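# Set the toppled nest block upright on the laser marker's table

## Task

Get the nest block, which is lying on its side, standing upright on the worktable belonging to the laser marker; it must stay upright with no help from the robot, since a result that only holds while a gripper keeps it there does not count.

## Robot and tools

Robot: two arms, left_arm and right_arm, each with a two-finger gripper. All poses share one scene frame: origin on the table top midway between the arms, +z up, +x out over the table, and left_arm sits on the +y side. The arm names do not match left or right in the images. The fingers point along the gripper's own +z axis and close along its y axis. end_effector_position is the point between the finger pads, about 1 cm behind the tips.

Row format (used by both motion tools): one flat list of 16 numbers covering both arms, even if only one moves. Order: left_arm x, y, z, qw, qx, qy, qz, opening, then right_arm x, y, z, qw, qx, qy, qz, opening. x, y, z are an absolute target for the gripper point in metres in the scene frame. The quaternion is an absolute orientation, w first. These are poses, not offsets. Opening runs from -1 (closed) to +1 (fully open, 0.094 m).

execute_actions(actions): a list of up to 15 actions, run in order. Each action is a table of up to 15 rows, and each row lasts one control step of 1/30 s. If a table has fewer than 15 rows, its last row repeats until the 15 steps are used up. An empty list just returns the current state and images. An action is refused for both arms if any target lies more than 0.6 m from that gripper's current position along any of the gripper's own axes. If the first action fails that check, or any action is malformed, the whole call is rejected and nothing moves. To hold an orientation steady, resend the same quaternion each time; the quaternion in the latest result may have drifted.

move(target, speed, blocking): target is one 16-number row as above. It sends each gripper in a straight line toward its pose, and the arms finish together. A move lasts 0.5 to 10 s and is cut off at 10 s even if the targets are not reached. speed is the path's top speed in m/s, from 0.002 to 0.5 (default 0.25). Rotation is capped at twice that value in rad/s. The opening is applied at the start of the move. Paths do not avoid obstacles or the other arm. A gripper can lag, drift off the line, or overshoot the speed, especially when its arm is nearly straight. Faster contact hits harder, and a target set deeper past the contact pushes harder. With blocking=false the result comes back after 0.5 s while motion continues. Until a result shows the move has ended, new moves and execute_actions are refused; use wait or stop first.

The move result adds a "move:" line giving the ending (done, off_target, moving, held, fault) and which limits acted. It also gives each gripper's distance from its pose. If the ending names only one arm, the other arm finished fine. held means a check blocked the last step. limits=paced means the sent pose was clipped. limits=held means some steps were blocked on the way, and the arm may then jump faster than the speed.

wait(seconds): 0 to 10. The scene runs while the arms keep their last command; it returns early if a running move ends. stop(): brakes the running move; a faster arm needs more distance to stop, and the fingers keep moving. zoom_image(camera, region): camera is cam_head_left or cam_head_right (both 504x504). region is [x0, y0, x1, y1] in pixels, with the top-left corner at (0,0), at most 504x504. finished_scene(scene): ends the given scene (1 or 2) for good and reports success. Only call it once the block stands upright and stable on its own.

Controller behaviour: at each step the command is clipped to within 70 mm and 16 degrees of the measured pose, so a distant target can take several actions. After an action the arm goes no further than the last clipped pose. Position takes priority over orientation. Arms often stop a centimetre or more short of the target, usually too low. Printed positions can be off, more so at long reach. "Hand target" lines show where each gripper is currently being driven. A "pose unreachable" line means the clearance check changed or blocked that arm's command.

Joint ranges (rad), from base to gripper: waist -2.880 to 2.880, shoulder 0 to 3.142, elbow 0 to 3.019, wrist pitch -1.693 to 1.571, wrist yaw -1.571 to 1.571, wrist roll -2.094 to 2.094.

Gripping: grip_measured is the measured finger opening on the same -1 to 1 scale. To hold something, command about 0.03 below grip_measured; a smaller margin gives a gentler grip. Readings can be off by about 1 mm. Pads exert up to roughly 50-62 N and can spike on first contact. The last Joint positions entry is the opening in metres. Torque readings carry offsets and noise.

An arm meant to stay still should receive its exact last reported pose and its desired opening on every call. The robot keeps running while you think and holds its last command meanwhile. Occasionally something may tug a held part or push a loose object.

Avoid: knocking or placing anything off the table (this fails the task), dropping or slamming the block, hard collisions or pushes, and letting the arms hit or press each other. Holding a load heats the motors. MOTOR HOT appears from 85 °C, and at 100 °C the arm drops and faults. FAULT lines report stops. Shorter robot time, smooth motion and low effort are better.

Each tool is called after ">>>" as name([rows], argument=value, ...), one row to a line, values as JSON.

## Session

>>> execute_actions(actions=[])

Scene clock: 0.00 s.
left_arm: end_effector_position=(+0.7862, +0.6460, +0.1398) grip_measured=+1.000 end_effector_quat_wxyz=(+0.744, -0.472, +0.461, +0.101) | right_arm: end_effector_position=(+0.2011, +0.2226, +0.3187) grip_measured=+1.000 end_effector_quat_wxyz=(+0.279, -0.335, +0.757, +0.486)
Joint positions: left_arm=[ 0.466  2.411  1.779  0.782 -0.531 -0.586  0.094] | right_arm=[ 1.051  1.379  1.103 -0.118 -0.266  0.524  0.094]
Joint velocities: left_arm=[-0.005 -0.005 -0.012 -0.007 -0.007  0.022  0.   ] | right_arm=[-0.015 -0.015 -0.002 -0.007 -0.051 -0.051  0.   ]
Joint torques (N m, as the arm reports them, + toward a larger angle): no reading
Motor temperatures (°C, as the motors report them): left_arm=[26 24 24 23 23 24] | right_arm=[24 22 23 23 23 23]
Hand target (left_arm): +0.790, +0.648, +0.143; +0.749, -0.471, +0.456, +0.099
Hand target (right_arm): +0.203, +0.228, +0.331; +0.286, -0.334, +0.751, +0.493

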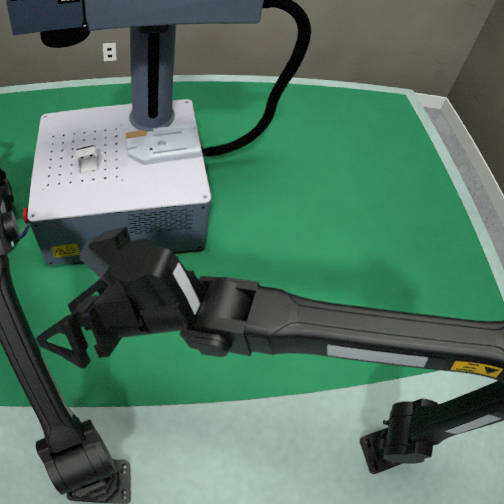

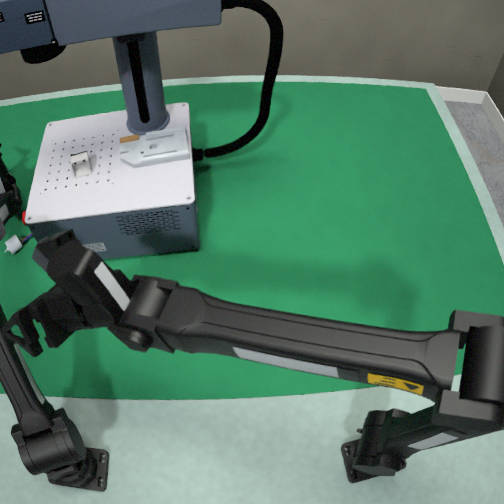

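>>> zoom_image(camera="cam_head_left", region=[20, 90, 220, 230])

>>> zoom_image(camera="cam_head_left", region=[60, 135, 120, 180])

>>> zoom_image(camera="cam_head_right", region=[55, 140, 115, 185])

Region (20, 90, 220, 230) of cam_head_left's 504x504 image, scaled by 2.520, with more detail than that image has; it fills the top 353 rows of this view, and the rest is white.

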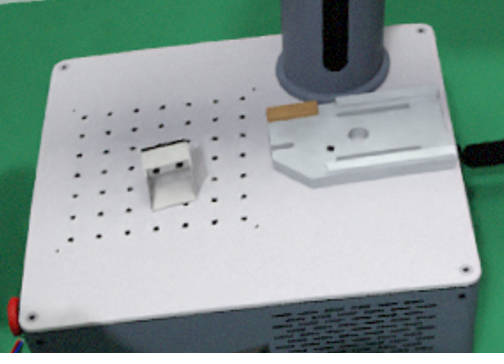

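Region (60, 135, 120, 180) of cam_head_left's 504x504 image, scaled by 8.400, with more detail than that image has; it fills the top 378 rows of this view, and the rest is white.

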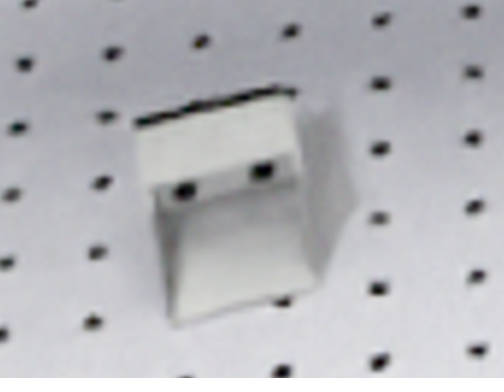

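Region (55, 140, 115, 185) of cam_head_right's 504x504 image, scaled by 8.400, with more detail than that image has; it fills the top 378 rows of this view, and the rest is white.

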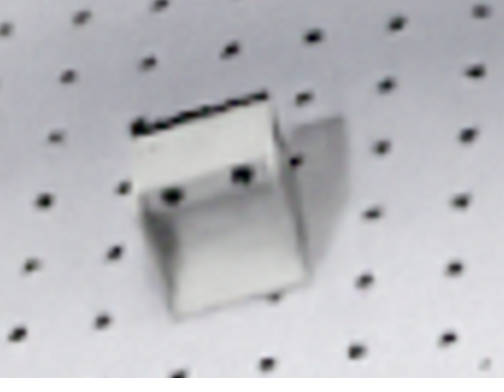

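>>> move(target=[0.6,0.62,0.25,0.744,-0.35,0.55,0.1,1, 0.3,-0.25,0.25,0.2,0,0.98,0,1], speed=0.3)

Scene clock: 16.83 s.
left_arm: end_effector_position=(+0.6071, +0.6149, +0.2430) grip_measured=+1.000 end_effector_quat_wxyz=(+0.744, -0.357, +0.557, +0.094) | right_arm: end_effector_position=(+0.3037, -0.2474, +0.2521) grip_measured=+1.000 end_effector_quat_wxyz=(+0.209, +0.001, +0.978, -0.001)
Joint positions: left_arm=[ 0.609  1.852  1.092  0.887 -0.154 -0.426  0.094] | right_arm=[ 0.323  0.893  0.918 -1.213  0.181  0.416  0.094]
Joint velocities: left_arm=[-0.005  0.005  0.012 -0.002 -0.022 -0.007  0.   ] | right_arm=[-0.005 -0.005  0.002 -0.002  0.007 -0.037  0.   ]
Joint torques (N m, as the arm reports them, + toward a larger angle): left_arm=[  0.11 -14.77   6.77   2.96   0.24   0.2 ] | right_arm=[-2.4  -3.28 11.21  0.44  0.15 -0.01]
Motor temperatures (°C, as the motors report them): left_arm=[26 27 29 23 23 24] | right_arm=[24 22 27 23 23 23]
Hand target (left_arm): +0.600, +0.617, +0.249; +0.749, -0.351, +0.552, +0.101
Hand target (right_arm): +0.301, -0.250, +0.248; +0.203, -0.006, +0.979, -0.007
Off the commanded pose (left_arm): 0.011 m, 1 deg.
Off the commanded pose (right_arm): 0.005 m, 1 deg.
move: off_target (left_arm)

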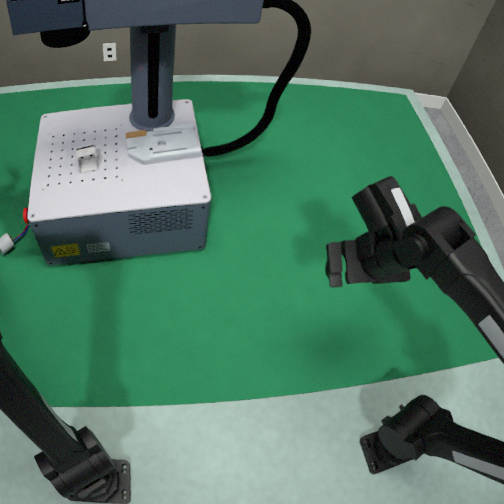

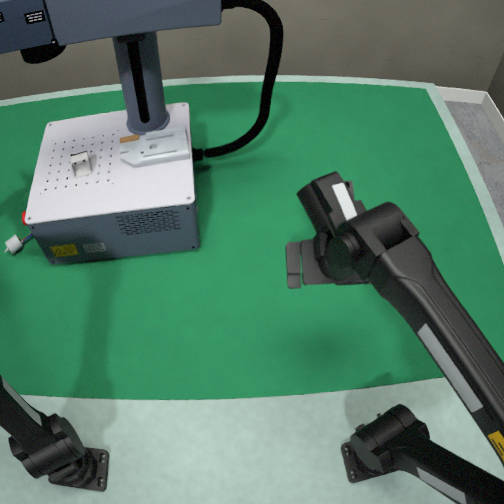

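>>> move(target=[0.4,0.3,0.27,0.574,0,0.819,0,1, 0.3,-0.25,0.25,0.2,0,0.98,0,1], speed=0.3)

Scene clock: 22.37 s.
left_arm: end_effector_position=(+0.4053, +0.2988, +0.2792) grip_measured=+1.000 end_effector_quat_wxyz=(+0.591, -0.003, +0.807, -0.002) | right_arm: end_effector_position=(+0.3015, -0.2465, +0.2511) grip_measured=+1.000 end_effector_quat_wxyz=(+0.204, -0.002, +0.979, +0.001)
Joint positions: left_arm=[ 0.373  0.78   0.54  -0.081  0.29   0.088  0.094] | right_arm=[ 0.323  0.893  0.918 -1.22   0.171  0.414  0.094]
Joint velocities: left_arm=[-0.015 -0.015  0.012 -0.007  0.007 -0.007  0.   ] | right_arm=[ 0.005 -0.005 -0.002  0.017 -0.007  0.007  0.   ]
Joint torques (N m, as the arm reports them, + toward a larger angle): left_arm=[-1.15 -1.44  9.31  1.45  0.04  0.15] | right_arm=[-2.97 -3.55 11.58  0.37 -0.06  0.07]
Motor temperatures (°C, as the motors report them): left_arm=[26 27 29 23 23 24] | right_arm=[24 22 27 23 23 23]
Hand target (left_arm): +0.404, +0.295, +0.270; +0.579, +0.004, +0.815, -0.001
Hand target (right_arm): +0.300, -0.250, +0.250; +0.200, -0.000, +0.980, -0.000
Off the commanded pose (left_arm): 0.011 m, 2 deg.
Off the commanded pose (right_arm): 0.004 m, 1 deg.
move: off_target (left_arm)

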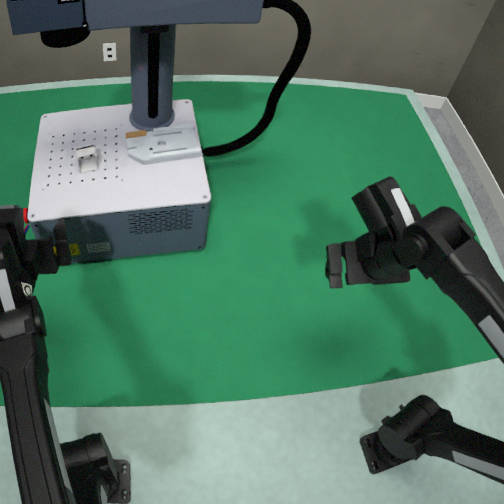

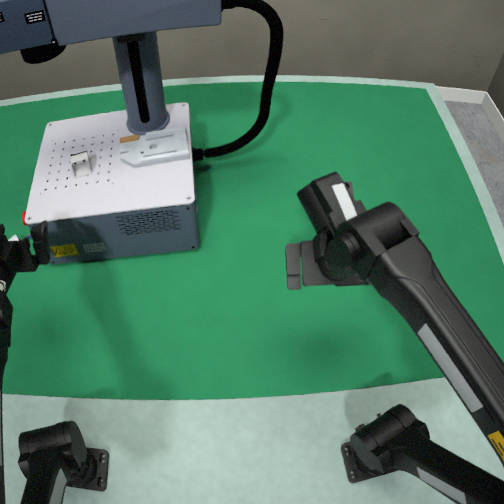

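>>> move(target=[0.38,0.18,0.14,0.574,0,0.819,0,-1, 0.6,-0.15,0.14,0.574,0,0.819,0,-1], speed=0.3)

>>> zoom_image(camera="cam_head_left", region=[0, 100, 336, 340])

>>> zoom_image(camera="cam_head_right", region=[0, 100, 336, 340])

Scene clock: 35.33 s.
left_arm: end_effector_position=(+0.3854, +0.1814, +0.1396) grip_measured=-0.985 end_effector_quat_wxyz=(+0.569, +0.004, +0.822, +0.005) | right_arm: end_effector_position=(+0.5806, -0.1553, +0.1196) grip_measured=-0.982 end_effector_quat_wxyz=(+0.551, +0.003, +0.835, -0.005)
Joint positions: left_arm=[-0.141  0.974  0.243  0.363 -0.199 -0.063  0.001] | right_arm=[0.327 1.682 0.859 0.377 0.427 0.191 0.001]
Joint velocities: left_arm=[-0.015  0.015  0.007 -0.002 -0.037 -0.037  0.   ] | right_arm=[-0.015 -0.015 -0.002 -0.012 -0.11  -0.022 -0.001]
Joint torques (N m, as the arm reports them, + toward a larger angle): left_arm=[-1.26 -0.8   7.19  3.3  -0.08 -0.17] | right_arm=[ -2.22 -13.39  13.25   2.16   0.12   0.  ]
Motor temperatures (°C, as the motors report them): left_arm=[26 26 30 23 23 24] | right_arm=[24 22 27 23 23 23]
Hand target (left_arm): +0.385, +0.179, +0.139; +0.574, -0.001, +0.819, -0.002
Hand target (right_arm): +0.596, -0.150, +0.144; +0.572, +0.006, +0.820, +0.001
Off the commanded pose (left_arm): 0.006 m, 1 deg.
Off the commanded pose (right_arm): 0.029 m, 3 deg.
move: off_target (right_arm)

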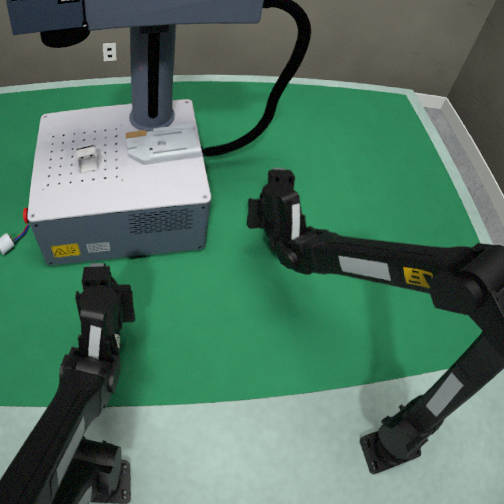

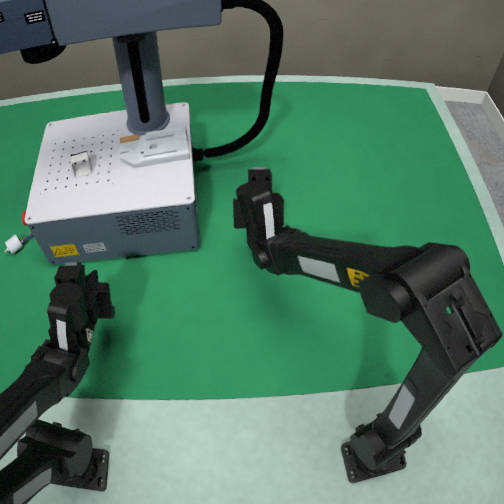

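Region (0, 100, 336, 340) of cam_head_left's 504x504 image, scaled by 1.500, with more detail than that image has; it fills the top 360 rows of this view, and the rest is white.

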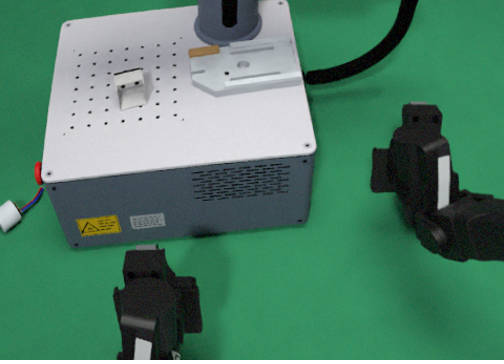

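Region (0, 100, 336, 340) of cam_head_right's 504x504 image, scaled by 1.500, with more detail than that image has; it fills the top 360 rows of this view, and the rest is white.

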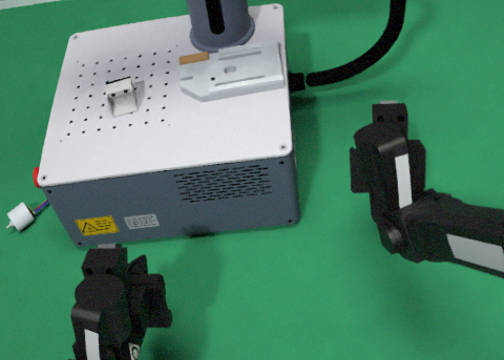

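>>> move(target=[0.38,0.18,0.14,0.574,0,0.819,0,1, 0.6,-0.15,0.14,0.574,0,0.819,0,1])

>>> zoom_image(camera="cam_head_left", region=[0, 100, 336, 340])

>>> zoom_image(camera="cam_head_right", region=[0, 100, 336, 340])

Scene clock: 41.20 s.
left_arm: end_effector_position=(+0.3832, +0.1823, +0.1385) grip_measured=+1.000 end_effector_quat_wxyz=(+0.569, +0.003, +0.822, +0.006) | right_arm: end_effector_position=(+0.5820, -0.1537, +0.1230) grip_measured=+1.000 end_effector_quat_wxyz=(+0.557, -0.002, +0.831, -0.003)
Joint positions: left_arm=[-0.141  0.968  0.237  0.363 -0.202 -0.064  0.094] | right_arm=[0.327 1.682 0.859 0.393 0.421 0.177 0.094]
Joint velocities: left_arm=[ 0.005  0.005 -0.012 -0.012  0.037  0.007  0.   ] | right_arm=[-0.005 -0.015 -0.002 -0.037  0.11  -0.081  0.   ]
Joint torques (N m, as the arm reports them, + toward a larger angle): left_arm=[-1.28 -2.46  7.09  2.61 -0.09 -0.13] | right_arm=[ -2.75 -12.35  13.32   2.29  -0.08  -0.02]
Motor temperatures (°C, as the motors report them): left_arm=[26 25 30 23 23 24] | right_arm=[24 23 28 23 23 23]
Hand target (left_arm): +0.380, +0.180, +0.140; +0.574, +0.000, +0.819, -0.000
Hand target (right_arm): +0.599, -0.150, +0.140; +0.574, +0.000, +0.819, +0.000
Off the commanded pose (left_arm): 0.004 m, 1 deg.
Off the commanded pose (right_arm): 0.025 m, 2 deg.
move: off_target (right_arm)

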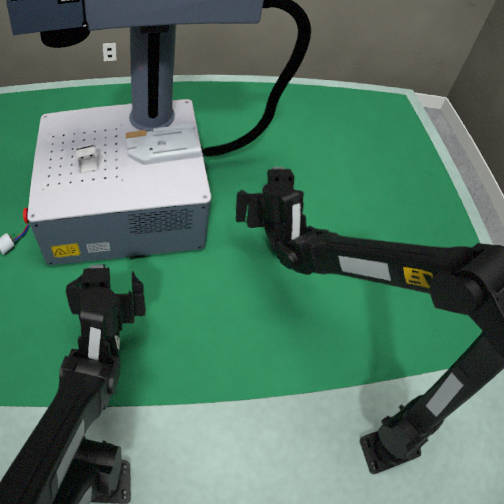

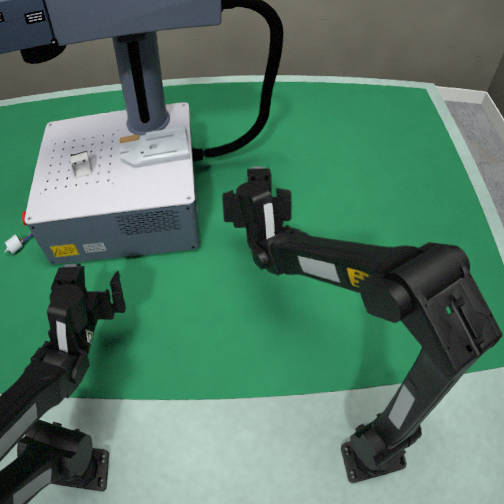

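Region (0, 100, 336, 340) of cam_head_left's 504x504 image, scaled by 1.500, with more detail than that image has; it fills the top 360 rows of this view, and the rest is white.

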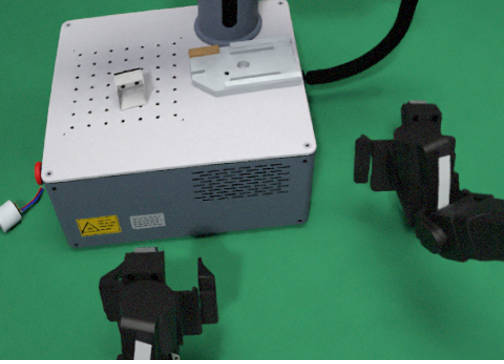

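Region (0, 100, 336, 340) of cam_head_right's 504x504 image, scaled by 1.500, with more detail than that image has; it fills the top 360 rows of this view, and the rest is white.

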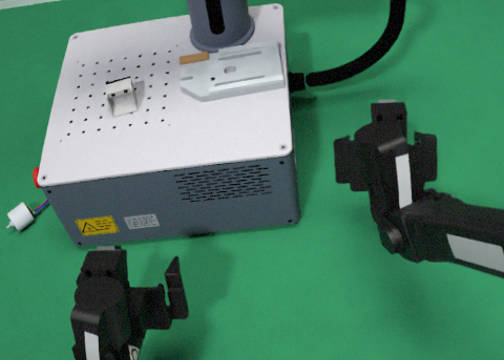

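>>> move(target=[0.42,0.2,0.27,0.570,-0.1,0.813,0.07,1, 0.35,-0.3,0.2,0.574,0,0.819,0,1])

>>> move(target=[0.58,0.225,0.25,0.570,-0.1,0.813,0.07,1, 0.35,-0.3,0.2,0.574,0,0.819,0,1])

>>> zoom_image(camera="cam_head_left", region=[20, 110, 188, 250])

>>> zoom_image(camera="cam_head_right", region=[20, 110, 188, 250])

Scene clock: 95.03 s.
left_arm: end_effector_position=(+0.4085, +0.2078, +0.2458) grip_measured=+1.000 end_effector_quat_wxyz=(+0.556, -0.094, +0.822, +0.080) | right_arm: end_effector_position=(+0.3517, -0.2983, +0.2033) grip_measured=+1.000 end_effector_quat_wxyz=(+0.581, +0.005, +0.814, +0.007)
Joint positions: left_arm=[-0.171  0.841  0.526 -0.11  -0.459 -0.168  0.094] | right_arm=[ 0.172  0.628  0.298 -0.015  0.277  0.115  0.094]
Joint velocities: left_arm=[0.024 0.005 0.007 0.002 0.007 0.007 0.   ] | right_arm=[-0.005  0.005 -0.007 -0.002 -0.081  0.037  0.   ]
Joint torques (N m, as the arm reports them, + toward a larger angle): left_arm=[-1.52 -1.88 13.08  1.4  -0.17 -0.18] | right_arm=[-2.82  0.23 11.75  1.46 -0.15  0.02]
Motor temperatures (°C, as the motors report them): left_arm=[26 25 31 23 24 24] | right_arm=[24 23 30 23 23 23]
Hand target (left_arm): +0.416, +0.201, +0.271; +0.568, -0.100, +0.814, +0.070
Hand target (right_arm): +0.351, -0.301, +0.197; +0.574, -0.000, +0.819, -0.000
Off the commanded pose (left_arm): 0.028 m, 2 deg.
Off the commanded pose (right_arm): 0.004 m, 1 deg.
move: off_target (left_arm)

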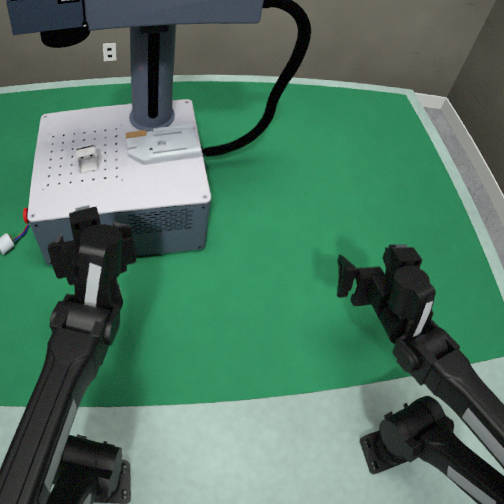

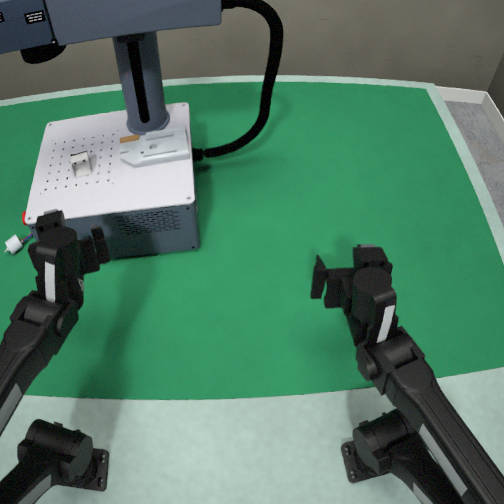

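Scene clock: 96.13 s.
left_arm: end_effector_position=(+0.5617, +0.2249, +0.2253) grip_measured=+1.000 end_effector_quat_wxyz=(+0.546, -0.100, +0.829, +0.071) | right_arm: end_effector_position=(+0.3506, -0.2986, +0.2002) grip_measured=+1.000 end_effector_quat_wxyz=(+0.575, +0.003, +0.818, +0.005)
Joint positions: left_arm=[-0.032  1.341  0.818  0.094 -0.32  -0.133  0.094] | right_arm=[ 0.172  0.628  0.298 -0.029  0.277  0.115  0.094]
Joint velocities: left_arm=[-0.015  0.005 -0.002 -0.012  0.037  0.037  0.   ] | right_arm=[-0.005 -0.005  0.012  0.012  0.051  0.007  0.   ]
Joint torques (N m, as the arm reports them, + toward a larger angle): left_arm=[ 0.48 -6.99 12.09  3.16  0.14  0.16] | right_arm=[-2.04 -0.49 12.32  1.37  0.06  0.  ]
Motor temperatures (°C, as the motors report them): left_arm=[26 25 31 23 24 24] | right_arm=[24 23 30 23 23 23]
Hand target (left_arm): +0.578, +0.228, +0.251; +0.570, -0.100, +0.813, +0.071
Hand target (right_arm): +0.350, -0.300, +0.200; +0.574, -0.000, +0.819, -0.000
Off the commanded pose (left_arm): 0.031 m, 3 deg.
Off the commanded pose (right_arm): 0.001 m, 1 deg.
move: off_target (left_arm)

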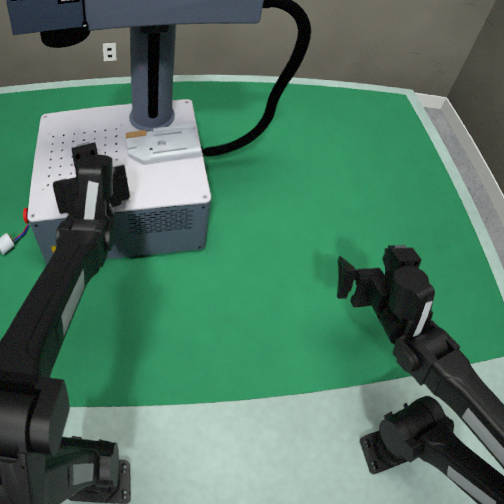

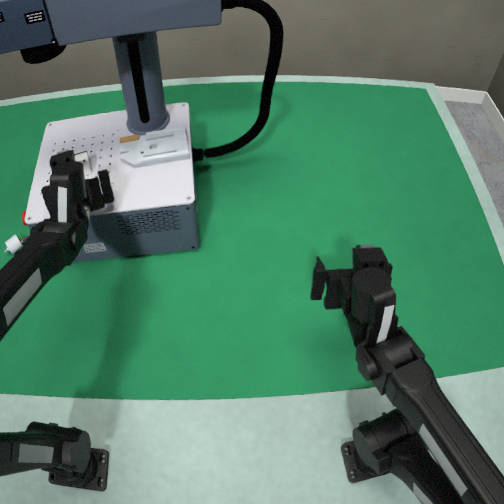

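Region (20, 110, 188, 250) of cam_head_left's 504x504 image, scaled by 3.000, with more detail than that image has.

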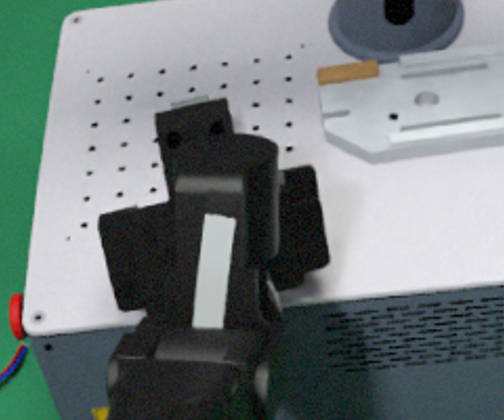

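Region (20, 110, 188, 250) of cam_head_right's 504x504 image, scaled by 3.000, with more detail than that image has.

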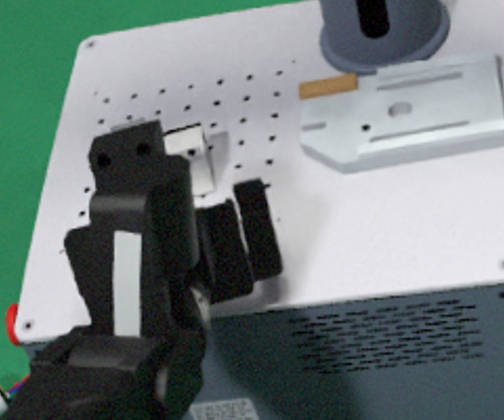

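>>> move(target=[0.58,0.225,0.195,0.59,-0.1,0.80,0.072,1, 0.35,-0.3,0.2,0.574,0,0.819,0,1], speed=0.04)

>>> zoom_image(camera="cam_head_right", region=[20, 110, 188, 250])

Scene clock: 103.63 s.
left_arm: end_effector_position=(+0.5807, +0.2244, +0.2098) grip_measured=+1.000 end_effector_quat_wxyz=(+0.594, -0.105, +0.795, +0.067) | right_arm: end_effector_position=(+0.3506, -0.2986, +0.2002) grip_measured=+1.000 end_effector_quat_wxyz=(+0.575, +0.003, +0.818, +0.005)
Joint positions: left_arm=[-0.032  1.438  0.781  0.35  -0.329 -0.122  0.094] | right_arm=[ 0.172  0.628  0.298 -0.029  0.277  0.115  0.094]
Joint velocities: left_arm=[-0.015  0.005  0.002  0.007 -0.022 -0.007  0.   ] | right_arm=[ 0.005  0.005  0.002 -0.002  0.037 -0.022  0.   ]
Joint torques (N m, as the arm reports them, + toward a larger angle): left_arm=[-0.32 -6.64  7.18  3.28 -0.06  0.12] | right_arm=[-2.28 -0.83 12.35  1.38  0.06  0.01]
Motor temperatures (°C, as the motors report them): left_arm=[26 25 33 23 24 24] | right_arm=[24 23 30 23 23 23]
Hand target (left_arm): +0.580, +0.225, +0.195; +0.589, -0.100, +0.799, +0.073
Hand target (right_arm): +0.350, -0.300, +0.200; +0.574, +0.000, +0.819, -0.000
Off the commanded pose (left_arm): 0.015 m, 1 deg.
Off the commanded pose (right_arm): 0.001 m, 1 deg.
move: off_target (left_arm)

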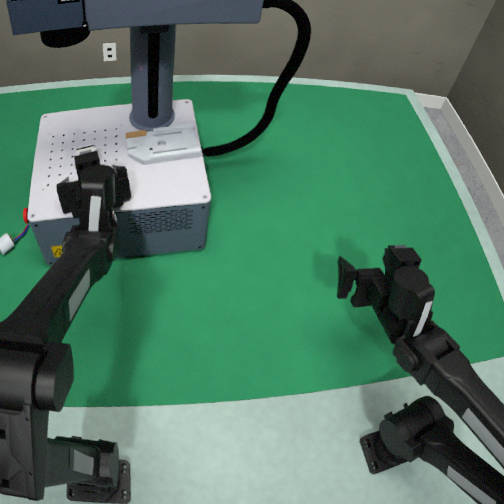

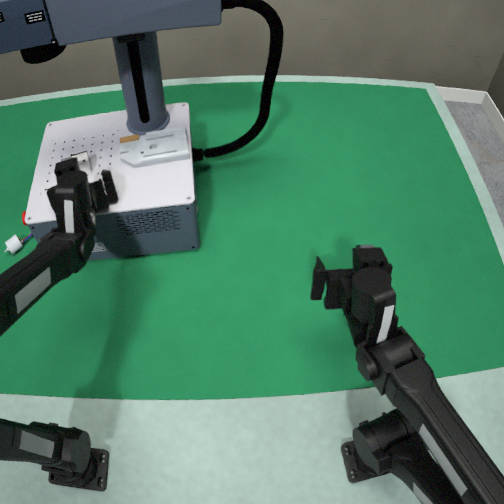

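Region (20, 110, 188, 250) of cam_head_right's 504x504 image, scaled by 3.000, with more detail than that image has.

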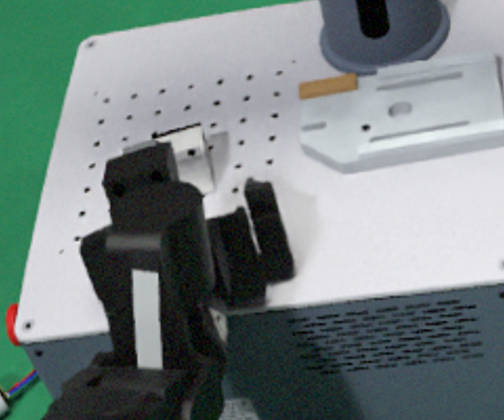

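Elbow friction probably; go lower.

>>> move(target=[0.58,0.225,0.17,0.59,-0.1,0.80,0.072,1, 0.35,-0.3,0.2,0.574,0,0.819,0,1], speed=0.04)

>>> zoom_image(camera="cam_head_right", region=[20, 110, 188, 250])

Scene clock: 107.77 s.
left_arm: end_effector_position=(+0.5842, +0.2245, +0.2118) grip_measured=+1.000 end_effector_quat_wxyz=(+0.616, -0.099, +0.778, +0.071) | right_arm: end_effector_position=(+0.3506, -0.2986, +0.2002) grip_measured=+1.000 end_effector_quat_wxyz=(+0.575, +0.003, +0.818, +0.005)
Joint positions: left_arm=[-0.032  1.461  0.767  0.448 -0.332 -0.094  0.094] | right_arm=[ 0.172  0.628  0.298 -0.029  0.277  0.115  0.094]
Joint velocities: left_arm=[ 0.015  0.015 -0.012  0.007 -0.007  0.037  0.   ] | right_arm=[-0.005  0.005  0.002  0.007 -0.007  0.081  0.   ]
Joint torques (N m, as the arm reports them, + toward a larger angle): left_arm=[-0.39 -4.88  5.97  2.57  0.09 -0.16] | right_arm=[-2.52 -0.67 12.34  1.33  0.05  0.01]
Motor temperatures (°C, as the motors report them): left_arm=[26 25 33 24 24 24] | right_arm=[24 23 30 23 23 23]
Hand target (left_arm): +0.579, +0.225, +0.171; +0.589, -0.100, +0.799, +0.072
Hand target (right_arm): +0.350, -0.300, +0.200; +0.574, +0.000, +0.819, -0.000
Off the commanded pose (left_arm): 0.042 m, 4 deg.
Off the commanded pose (right_arm): 0.001 m, 1 deg.
move: off_target (left_arm)

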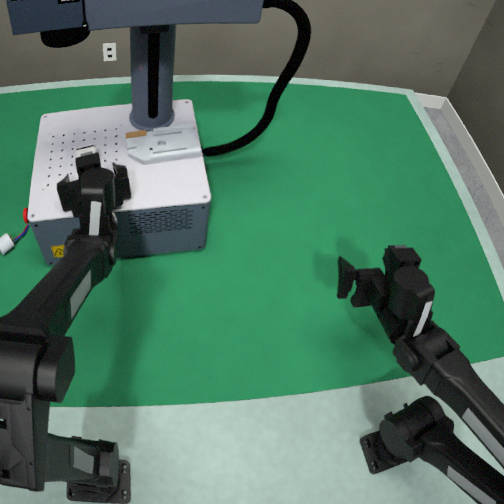

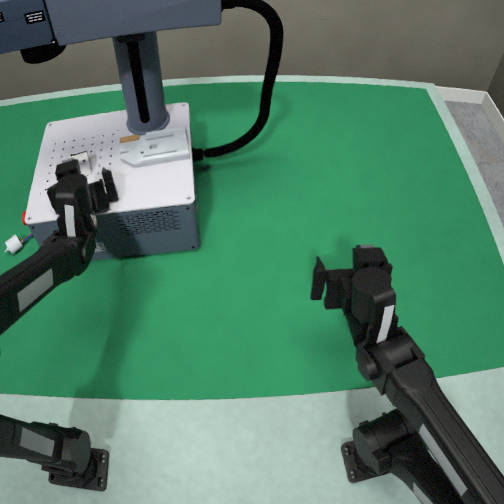

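Region (20, 110, 188, 250) of cam_head_right's 504x504 image, scaled by 3.000, with more detail than that image has.

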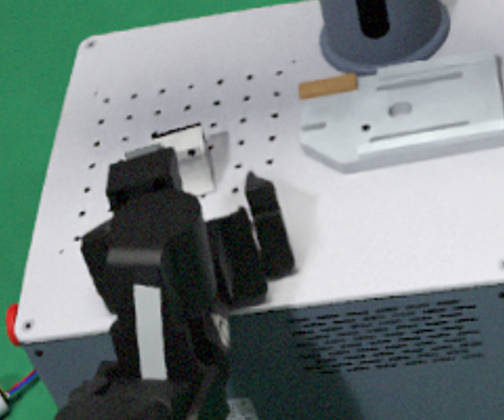

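>>> move(target=[0.60,0.232,0.24,0.555,-0.101,0.823,0.068,1, 0.35,-0.3,0.2,0.574,0,0.819,0,1], speed=0.08)

>>> move(target=[0.655,0.246,0.237,0.555,-0.101,0.823,0.068,1, 0.35,-0.3,0.2,0.574,0,0.819,0,1], speed=0.06)

>>> zoom_image(camera="cam_head_right", region=[20, 110, 188, 250])

Scene clock: 118.40 s.
left_arm: end_effector_position=(+0.5860, +0.2273, +0.2102) grip_measured=+1.000 end_effector_quat_wxyz=(+0.538, -0.087, +0.835, +0.073) | right_arm: end_effector_position=(+0.3506, -0.2986, +0.2002) grip_measured=+1.000 end_effector_quat_wxyz=(+0.575, +0.003, +0.818, +0.005)
Joint positions: left_arm=[-0.017  1.424  0.865  0.116 -0.296 -0.106  0.094] | right_arm=[ 0.172  0.628  0.298 -0.029  0.277  0.115  0.094]
Joint velocities: left_arm=[-0.024 -0.005 -0.002 -0.017 -0.022 -0.051  0.   ] | right_arm=[-0.015 -0.005 -0.002  0.007  0.022  0.037  0.   ]
Joint torques (N m, as the arm reports them, + toward a larger angle): left_arm=[ 0.8  -9.83 12.2   1.51  0.15 -0.17] | right_arm=[-2.29 -0.55 12.3   1.35  0.08  0.01]
Motor temperatures (°C, as the motors report them): left_arm=[26 25 32 23 24 24] | right_arm=[24 23 30 23 23 23]
Hand target (left_arm): +0.597, +0.232, +0.241; +0.555, -0.100, +0.823, +0.067
Hand target (right_arm): +0.350, -0.300, +0.200; +0.574, +0.000, +0.819, -0.000
Off the commanded pose (left_arm): 0.033 m, 3 deg.
Off the commanded pose (right_arm): 0.001 m, 1 deg.
move: off_target (left_arm)

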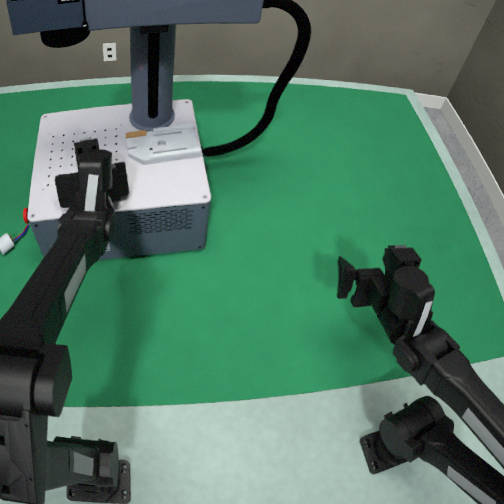

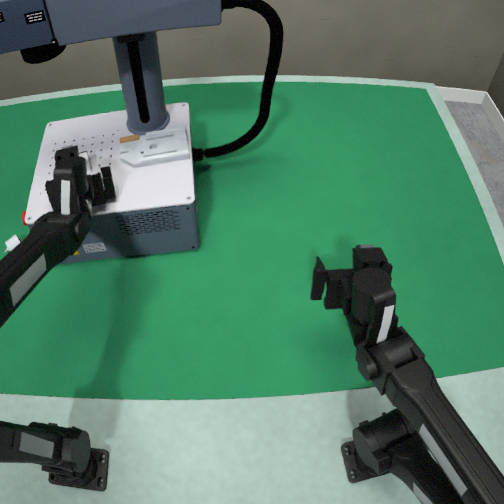

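Scene clock: 120.00 s.
left_arm: end_effector_position=(+0.6377, +0.2416, +0.2286) grip_measured=+1.000 end_effector_quat_wxyz=(+0.554, -0.097, +0.824, +0.068) | right_arm: end_effector_position=(+0.3506, -0.2986, +0.2002) grip_measured=+1.000 end_effector_quat_wxyz=(+0.575, +0.003, +0.818, +0.005)
Joint positions: left_arm=[ 0.021  1.527  1.008  0.116 -0.264 -0.106  0.094] | right_arm=[ 0.172  0.628  0.298 -0.029  0.277  0.115  0.094]
Joint velocities: left_arm=[-0.005 -0.005 -0.017  0.012 -0.007  0.051  0.   ] | right_arm=[-0.005  0.005 -0.002 -0.007 -0.007 -0.037  0.   ]
Joint torques (N m, as the arm reports them, + toward a larger angle): left_arm=[ 0.61 -8.72 12.55  1.4   0.15 -0.02] | right_arm=[-2.32 -0.65 12.33  1.36  0.04  0.02]
Motor temperatures (°C, as the motors report them): left_arm=[26 25 32 23 24 24] | right_arm=[24 23 30 23 23 23]
Hand target (left_arm): +0.653, +0.247, +0.237; +0.555, -0.101, +0.823, +0.069
Hand target (right_arm): +0.350, -0.300, +0.200; +0.574, +0.000, +0.819, -0.000
Off the commanded pose (left_arm): 0.020 m, 1 deg.
Off the commanded pose (right_arm): 0.001 m, 1 deg.
move: off_target (left_arm)

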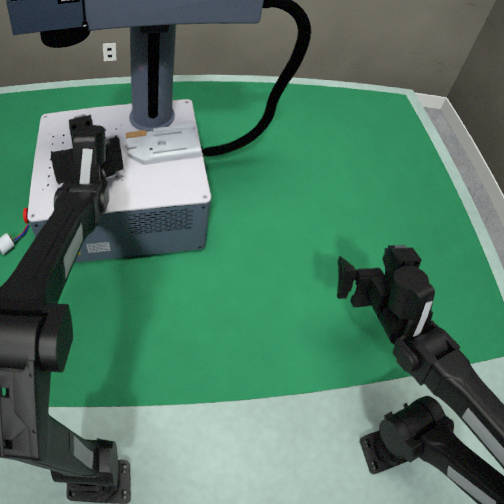

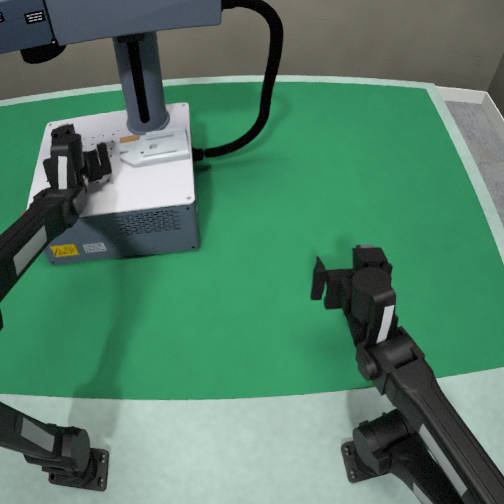

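Region (20, 110, 188, 250) of cam_head_right's 504x504 image, scaled by 3.000, with more detail than that image has.

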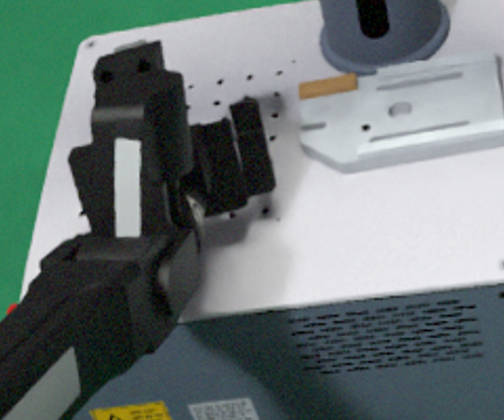

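>>> move(target=[0.63,0.239,0.198,0.54,-0.102,0.833,0.067,1, 0.35,-0.3,0.2,0.574,0,0.819,0,1], speed=0.04)

Scene clock: 127.63 s.
left_arm: end_effector_position=(+0.6284, +0.2427, +0.2113) grip_measured=+1.000 end_effector_quat_wxyz=(+0.541, -0.097, +0.833, +0.071) | right_arm: end_effector_position=(+0.3506, -0.2986, +0.2002) grip_measured=+1.000 end_effector_quat_wxyz=(+0.575, +0.003, +0.818, +0.005)
Joint positions: left_arm=[ 0.021  1.527  0.977  0.116 -0.268 -0.108  0.094] | right_arm=[ 0.172  0.628  0.298 -0.029  0.277  0.115  0.094]
Joint velocities: left_arm=[ 0.005 -0.005 -0.017  0.007 -0.037  0.022  0.   ] | right_arm=[-0.015  0.005  0.007 -0.012 -0.081 -0.022  0.   ]
Joint torques (N m, as the arm reports them, + toward a larger angle): left_arm=[-1.03 -8.74  7.99  3.25 -0.11 -0.18] | right_arm=[-2.27 -0.36 12.38  1.37  0.05  0.02]
Motor temperatures (°C, as the motors report them): left_arm=[26 25 35 23 24 24] | right_arm=[24 22 30 23 23 23]
Hand target (left_arm): +0.630, +0.239, +0.198; +0.540, -0.102, +0.833, +0.067
Hand target (right_arm): +0.350, -0.300, +0.200; +0.574, +0.000, +0.819, -0.000
Off the commanded pose (left_arm): 0.014 m, 1 deg.
Off the commanded pose (right_arm): 0.001 m, 1 deg.
move: off_target (left_arm)

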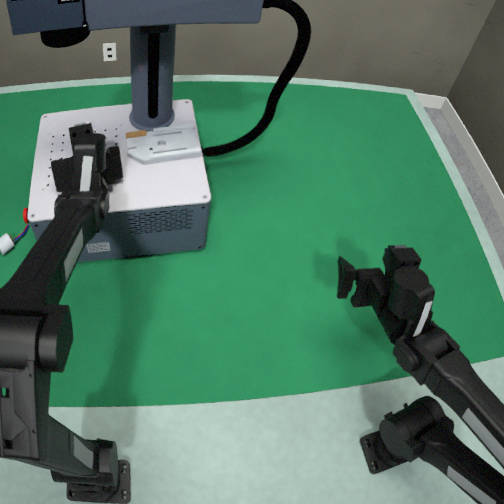

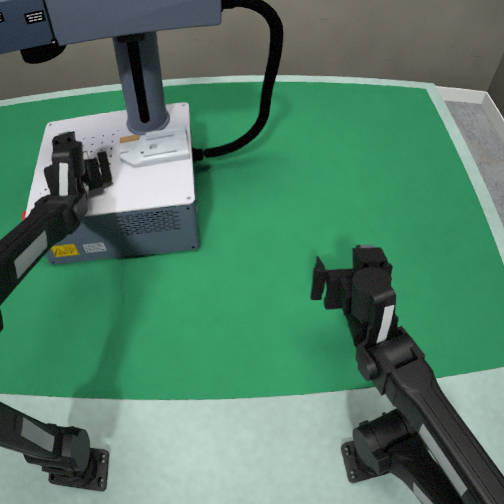

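>>> move(target=[0.635,0.239,0.188,0.535,-0.102,0.836,0.067,0.2, 0.35,-0.3,0.2,0.574,0,0.819,0,1], speed=0.03)

>>> zoom_image(camera="cam_head_right", region=[20, 110, 188, 250])

Scene clock: 132.20 s.
left_arm: end_effector_position=(+0.6310, +0.2427, +0.2041) grip_measured=+0.202 end_effector_quat_wxyz=(+0.539, -0.098, +0.834, +0.071) | right_arm: end_effector_position=(+0.3506, -0.2986, +0.2002) grip_measured=+1.000 end_effector_quat_wxyz=(+0.575, +0.003, +0.818, +0.005)
Joint positions: left_arm=[ 0.021  1.543  0.977  0.129 -0.268 -0.109  0.056] | right_arm=[ 0.172  0.628  0.298 -0.029  0.277  0.115  0.094]
Joint velocities: left_arm=[-0.005 -0.024 -0.007 -0.007 -0.022 -0.022 -0.   ] | right_arm=[-0.005 -0.005  0.017  0.002 -0.066 -0.007  0.   ]
Joint torques (N m, as the arm reports them, + toward a larger angle): left_arm=[-0.94 -8.19  8.34  3.08 -0.06 -0.18] | right_arm=[-2.25 -0.27 12.31  1.36  0.06  0.01]
Motor temperatures (°C, as the motors report them): left_arm=[26 26 34 23 24 24] | right_arm=[24 22 30 23 23 23]
Hand target (left_arm): +0.635, +0.239, +0.188; +0.535, -0.102, +0.836, +0.067
Hand target (right_arm): +0.350, -0.300, +0.200; +0.574, +0.000, +0.819, -0.000
Off the commanded pose (left_arm): 0.017 m, 1 deg.
Off the commanded pose (right_arm): 0.001 m, 1 deg.
move: off_target (left_arm)

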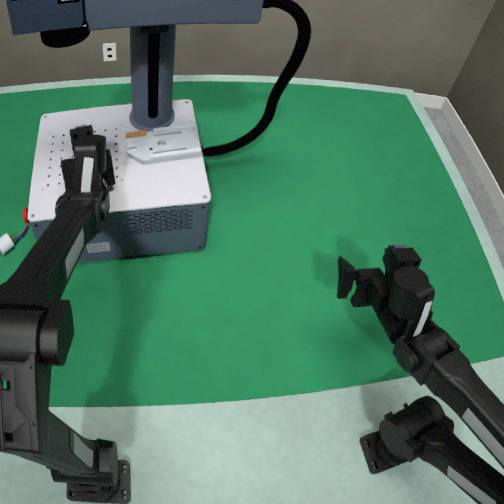

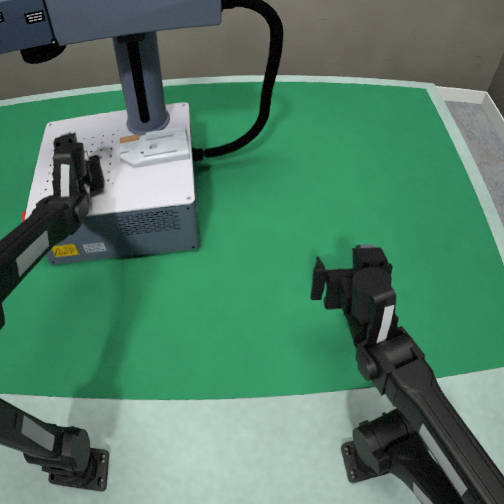

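Region (20, 110, 188, 250) of cam_head_right's 504x504 image, scaled by 3.000, with more detail than that image has.

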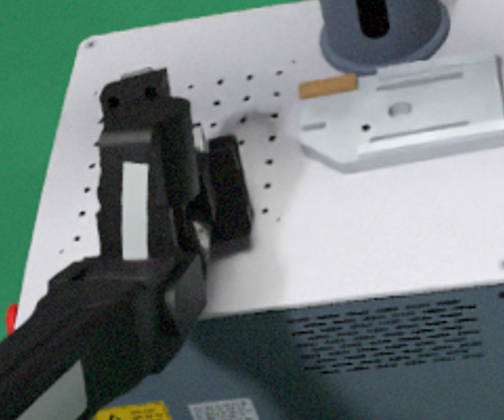

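>>> move(target=[0.635,0.239,0.188,0.535,-0.102,0.836,0.067,-0.2, 0.35,-0.3,0.2,0.574,0,0.819,0,1], speed=0.03)

Scene clock: 138.43 s.
left_arm: end_effector_position=(+0.6309, +0.2427, +0.2041) grip_measured=-0.162 end_effector_quat_wxyz=(+0.539, -0.098, +0.834, +0.071) | right_arm: end_effector_position=(+0.3506, -0.2986, +0.2002) grip_measured=+1.000 end_effector_quat_wxyz=(+0.575, +0.003, +0.818, +0.005)
Joint positions: left_arm=[ 0.021  1.543  0.977  0.129 -0.269 -0.109  0.039] | right_arm=[ 0.172  0.628  0.298 -0.029  0.277  0.115  0.094]
Joint velocities: left_arm=[-0.005  0.005 -0.002  0.017 -0.007  0.051 -0.001] | right_arm=[-0.015 -0.015 -0.012 -0.007  0.007 -0.037  0.   ]
Joint torques (N m, as the arm reports them, + toward a larger angle): left_arm=[-1.   -8.23  8.34  3.03 -0.05 -0.17] | right_arm=[-2.25 -0.37 12.39  1.32  0.06  0.01]
Motor temperatures (°C, as the motors report them): left_arm=[26 26 34 24 24 24] | right_arm=[24 22 31 23 23 23]
Hand target (left_arm): +0.635, +0.239, +0.188; +0.535, -0.102, +0.836, +0.067
Hand target (right_arm): +0.350, -0.300, +0.200; +0.574, +0.000, +0.819, -0.000
Off the commanded pose (left_arm): 0.017 m, 1 deg.
Off the commanded pose (right_arm): 0.001 m, 1 deg.
move: off_target (left_arm)

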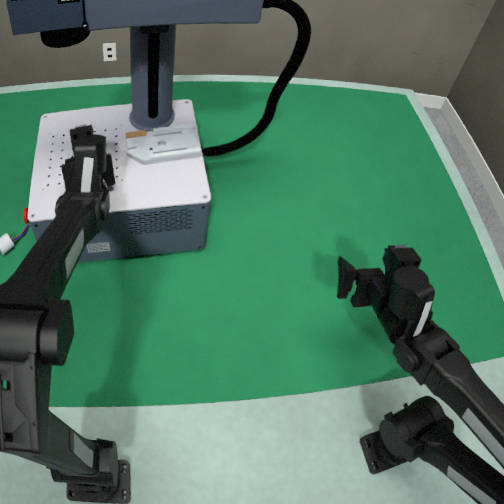

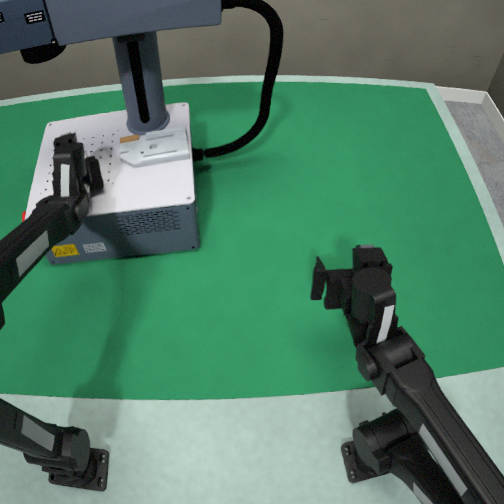

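>>> move(target=[0.60,0.235,0.28,0.535,-0.05,0.842,0.03,-0.2, 0.35,-0.3,0.2,0.574,0,0.819,0,1], speed=0.12)

>>> move(target=[0.55,0.22,0.28,0,0,1,0,-0.2, 0.35,-0.3,0.2,0.574,0,0.819,0,1], speed=0.25)

Scene clock: 143.27 s.
left_arm: end_effector_position=(+0.5948, +0.2286, +0.2600) grip_measured=-0.162 end_effector_quat_wxyz=(+0.526, -0.053, +0.848, +0.025) | right_arm: end_effector_position=(+0.3506, -0.2986, +0.2002) grip_measured=+1.000 end_effector_quat_wxyz=(+0.575, +0.003, +0.818, +0.005)
Joint positions: left_arm=[ 0.035  1.367  0.977 -0.074 -0.129 -0.078  0.039] | right_arm=[ 0.172  0.628  0.298 -0.029  0.277  0.115  0.094]
Joint velocities: left_arm=[-0.005 -0.015  0.007  0.002 -0.007 -0.022 -0.   ] | right_arm=[ 0.005  0.005 -0.017 -0.012 -0.037 -0.007  0.   ]
Joint torques (N m, as the arm reports them, + toward a larger angle): left_arm=[  0.79 -10.    11.28   1.59   0.19   0.18] | right_arm=[-2.37 -0.58 12.29  1.34  0.05  0.01]
Motor temperatures (°C, as the motors report them): left_arm=[26 26 34 24 24 24] | right_arm=[24 22 31 23 23 23]
Hand target (left_arm): +0.598, +0.235, +0.280; +0.536, -0.050, +0.842, +0.030
Hand target (right_arm): +0.350, -0.300, +0.200; +0.574, +0.000, +0.819, -0.000
Off the commanded pose (left_arm): 0.022 m, 1 deg.
Off the commanded pose (right_arm): 0.001 m, 1 deg.
move: off_target (left_arm)

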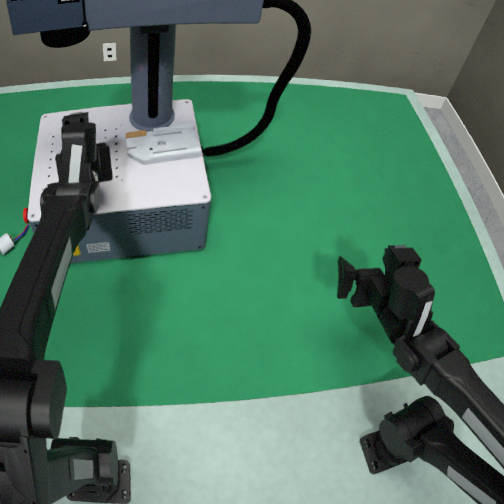

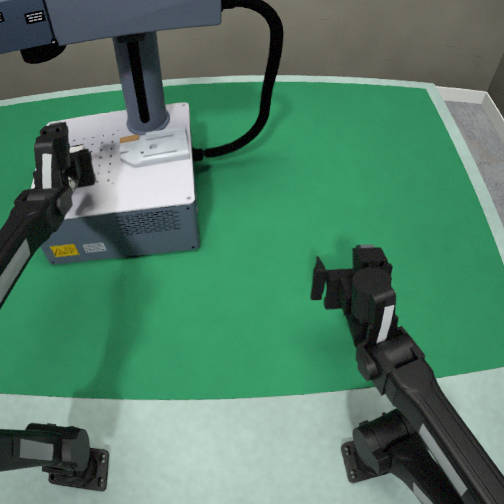

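Scene clock: 145.93 s.
left_arm: end_effector_position=(+0.5349, +0.2135, +0.2665) grip_measured=-0.162 end_effector_quat_wxyz=(-0.010, +0.004, +1.000, -0.005) | right_arm: end_effector_position=(+0.3506, -0.2986, +0.2002) grip_measured=+1.000 end_effector_quat_wxyz=(+0.575, +0.003, +0.818, +0.005)
Joint positions: left_arm=[ 0.047  1.726  1.774 -1.638  0.01  -0.014  0.039] | right_arm=[ 0.172  0.628  0.298 -0.029  0.277  0.115  0.094]
Joint velocities: left_arm=[-0.005 -0.005 -0.002 -0.007  0.007 -0.022  0.   ] | right_arm=[-0.005 -0.005  0.007 -0.012 -0.022  0.007  0.   ]
Joint torques (N m, as the arm reports them, + toward a larger angle): left_arm=[  0.65 -12.09  13.    -0.01   0.23   0.15] | right_arm=[-2.11 -0.55 12.25  1.38  0.06  0.02]
Motor temperatures (°C, as the motors report them): left_arm=[26 26 35 23 24 24] | right_arm=[24 22 31 23 23 23]
Hand target (left_arm): +0.547, +0.219, +0.280; +0.002, +0.005, +1.000, -0.007
Hand target (right_arm): +0.350, -0.300, +0.200; +0.574, +0.000, +0.819, -0.000
Off the commanded pose (left_arm): 0.021 m, 1 deg.
Off the commanded pose (right_arm): 0.001 m, 1 deg.
move: off_target (left_arm)

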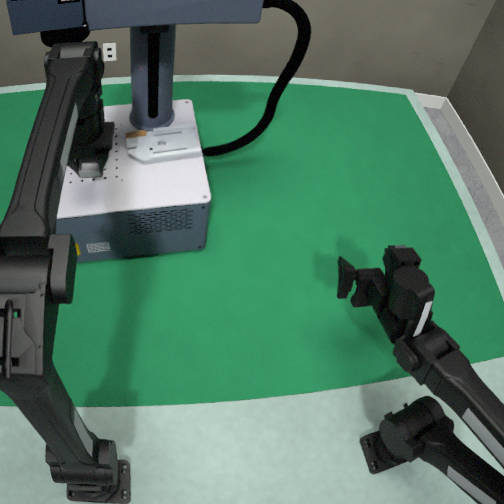

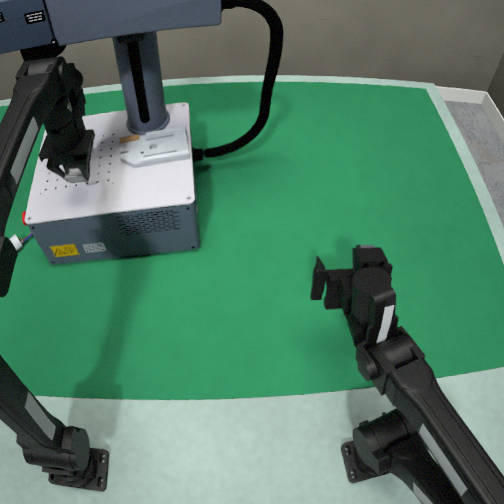

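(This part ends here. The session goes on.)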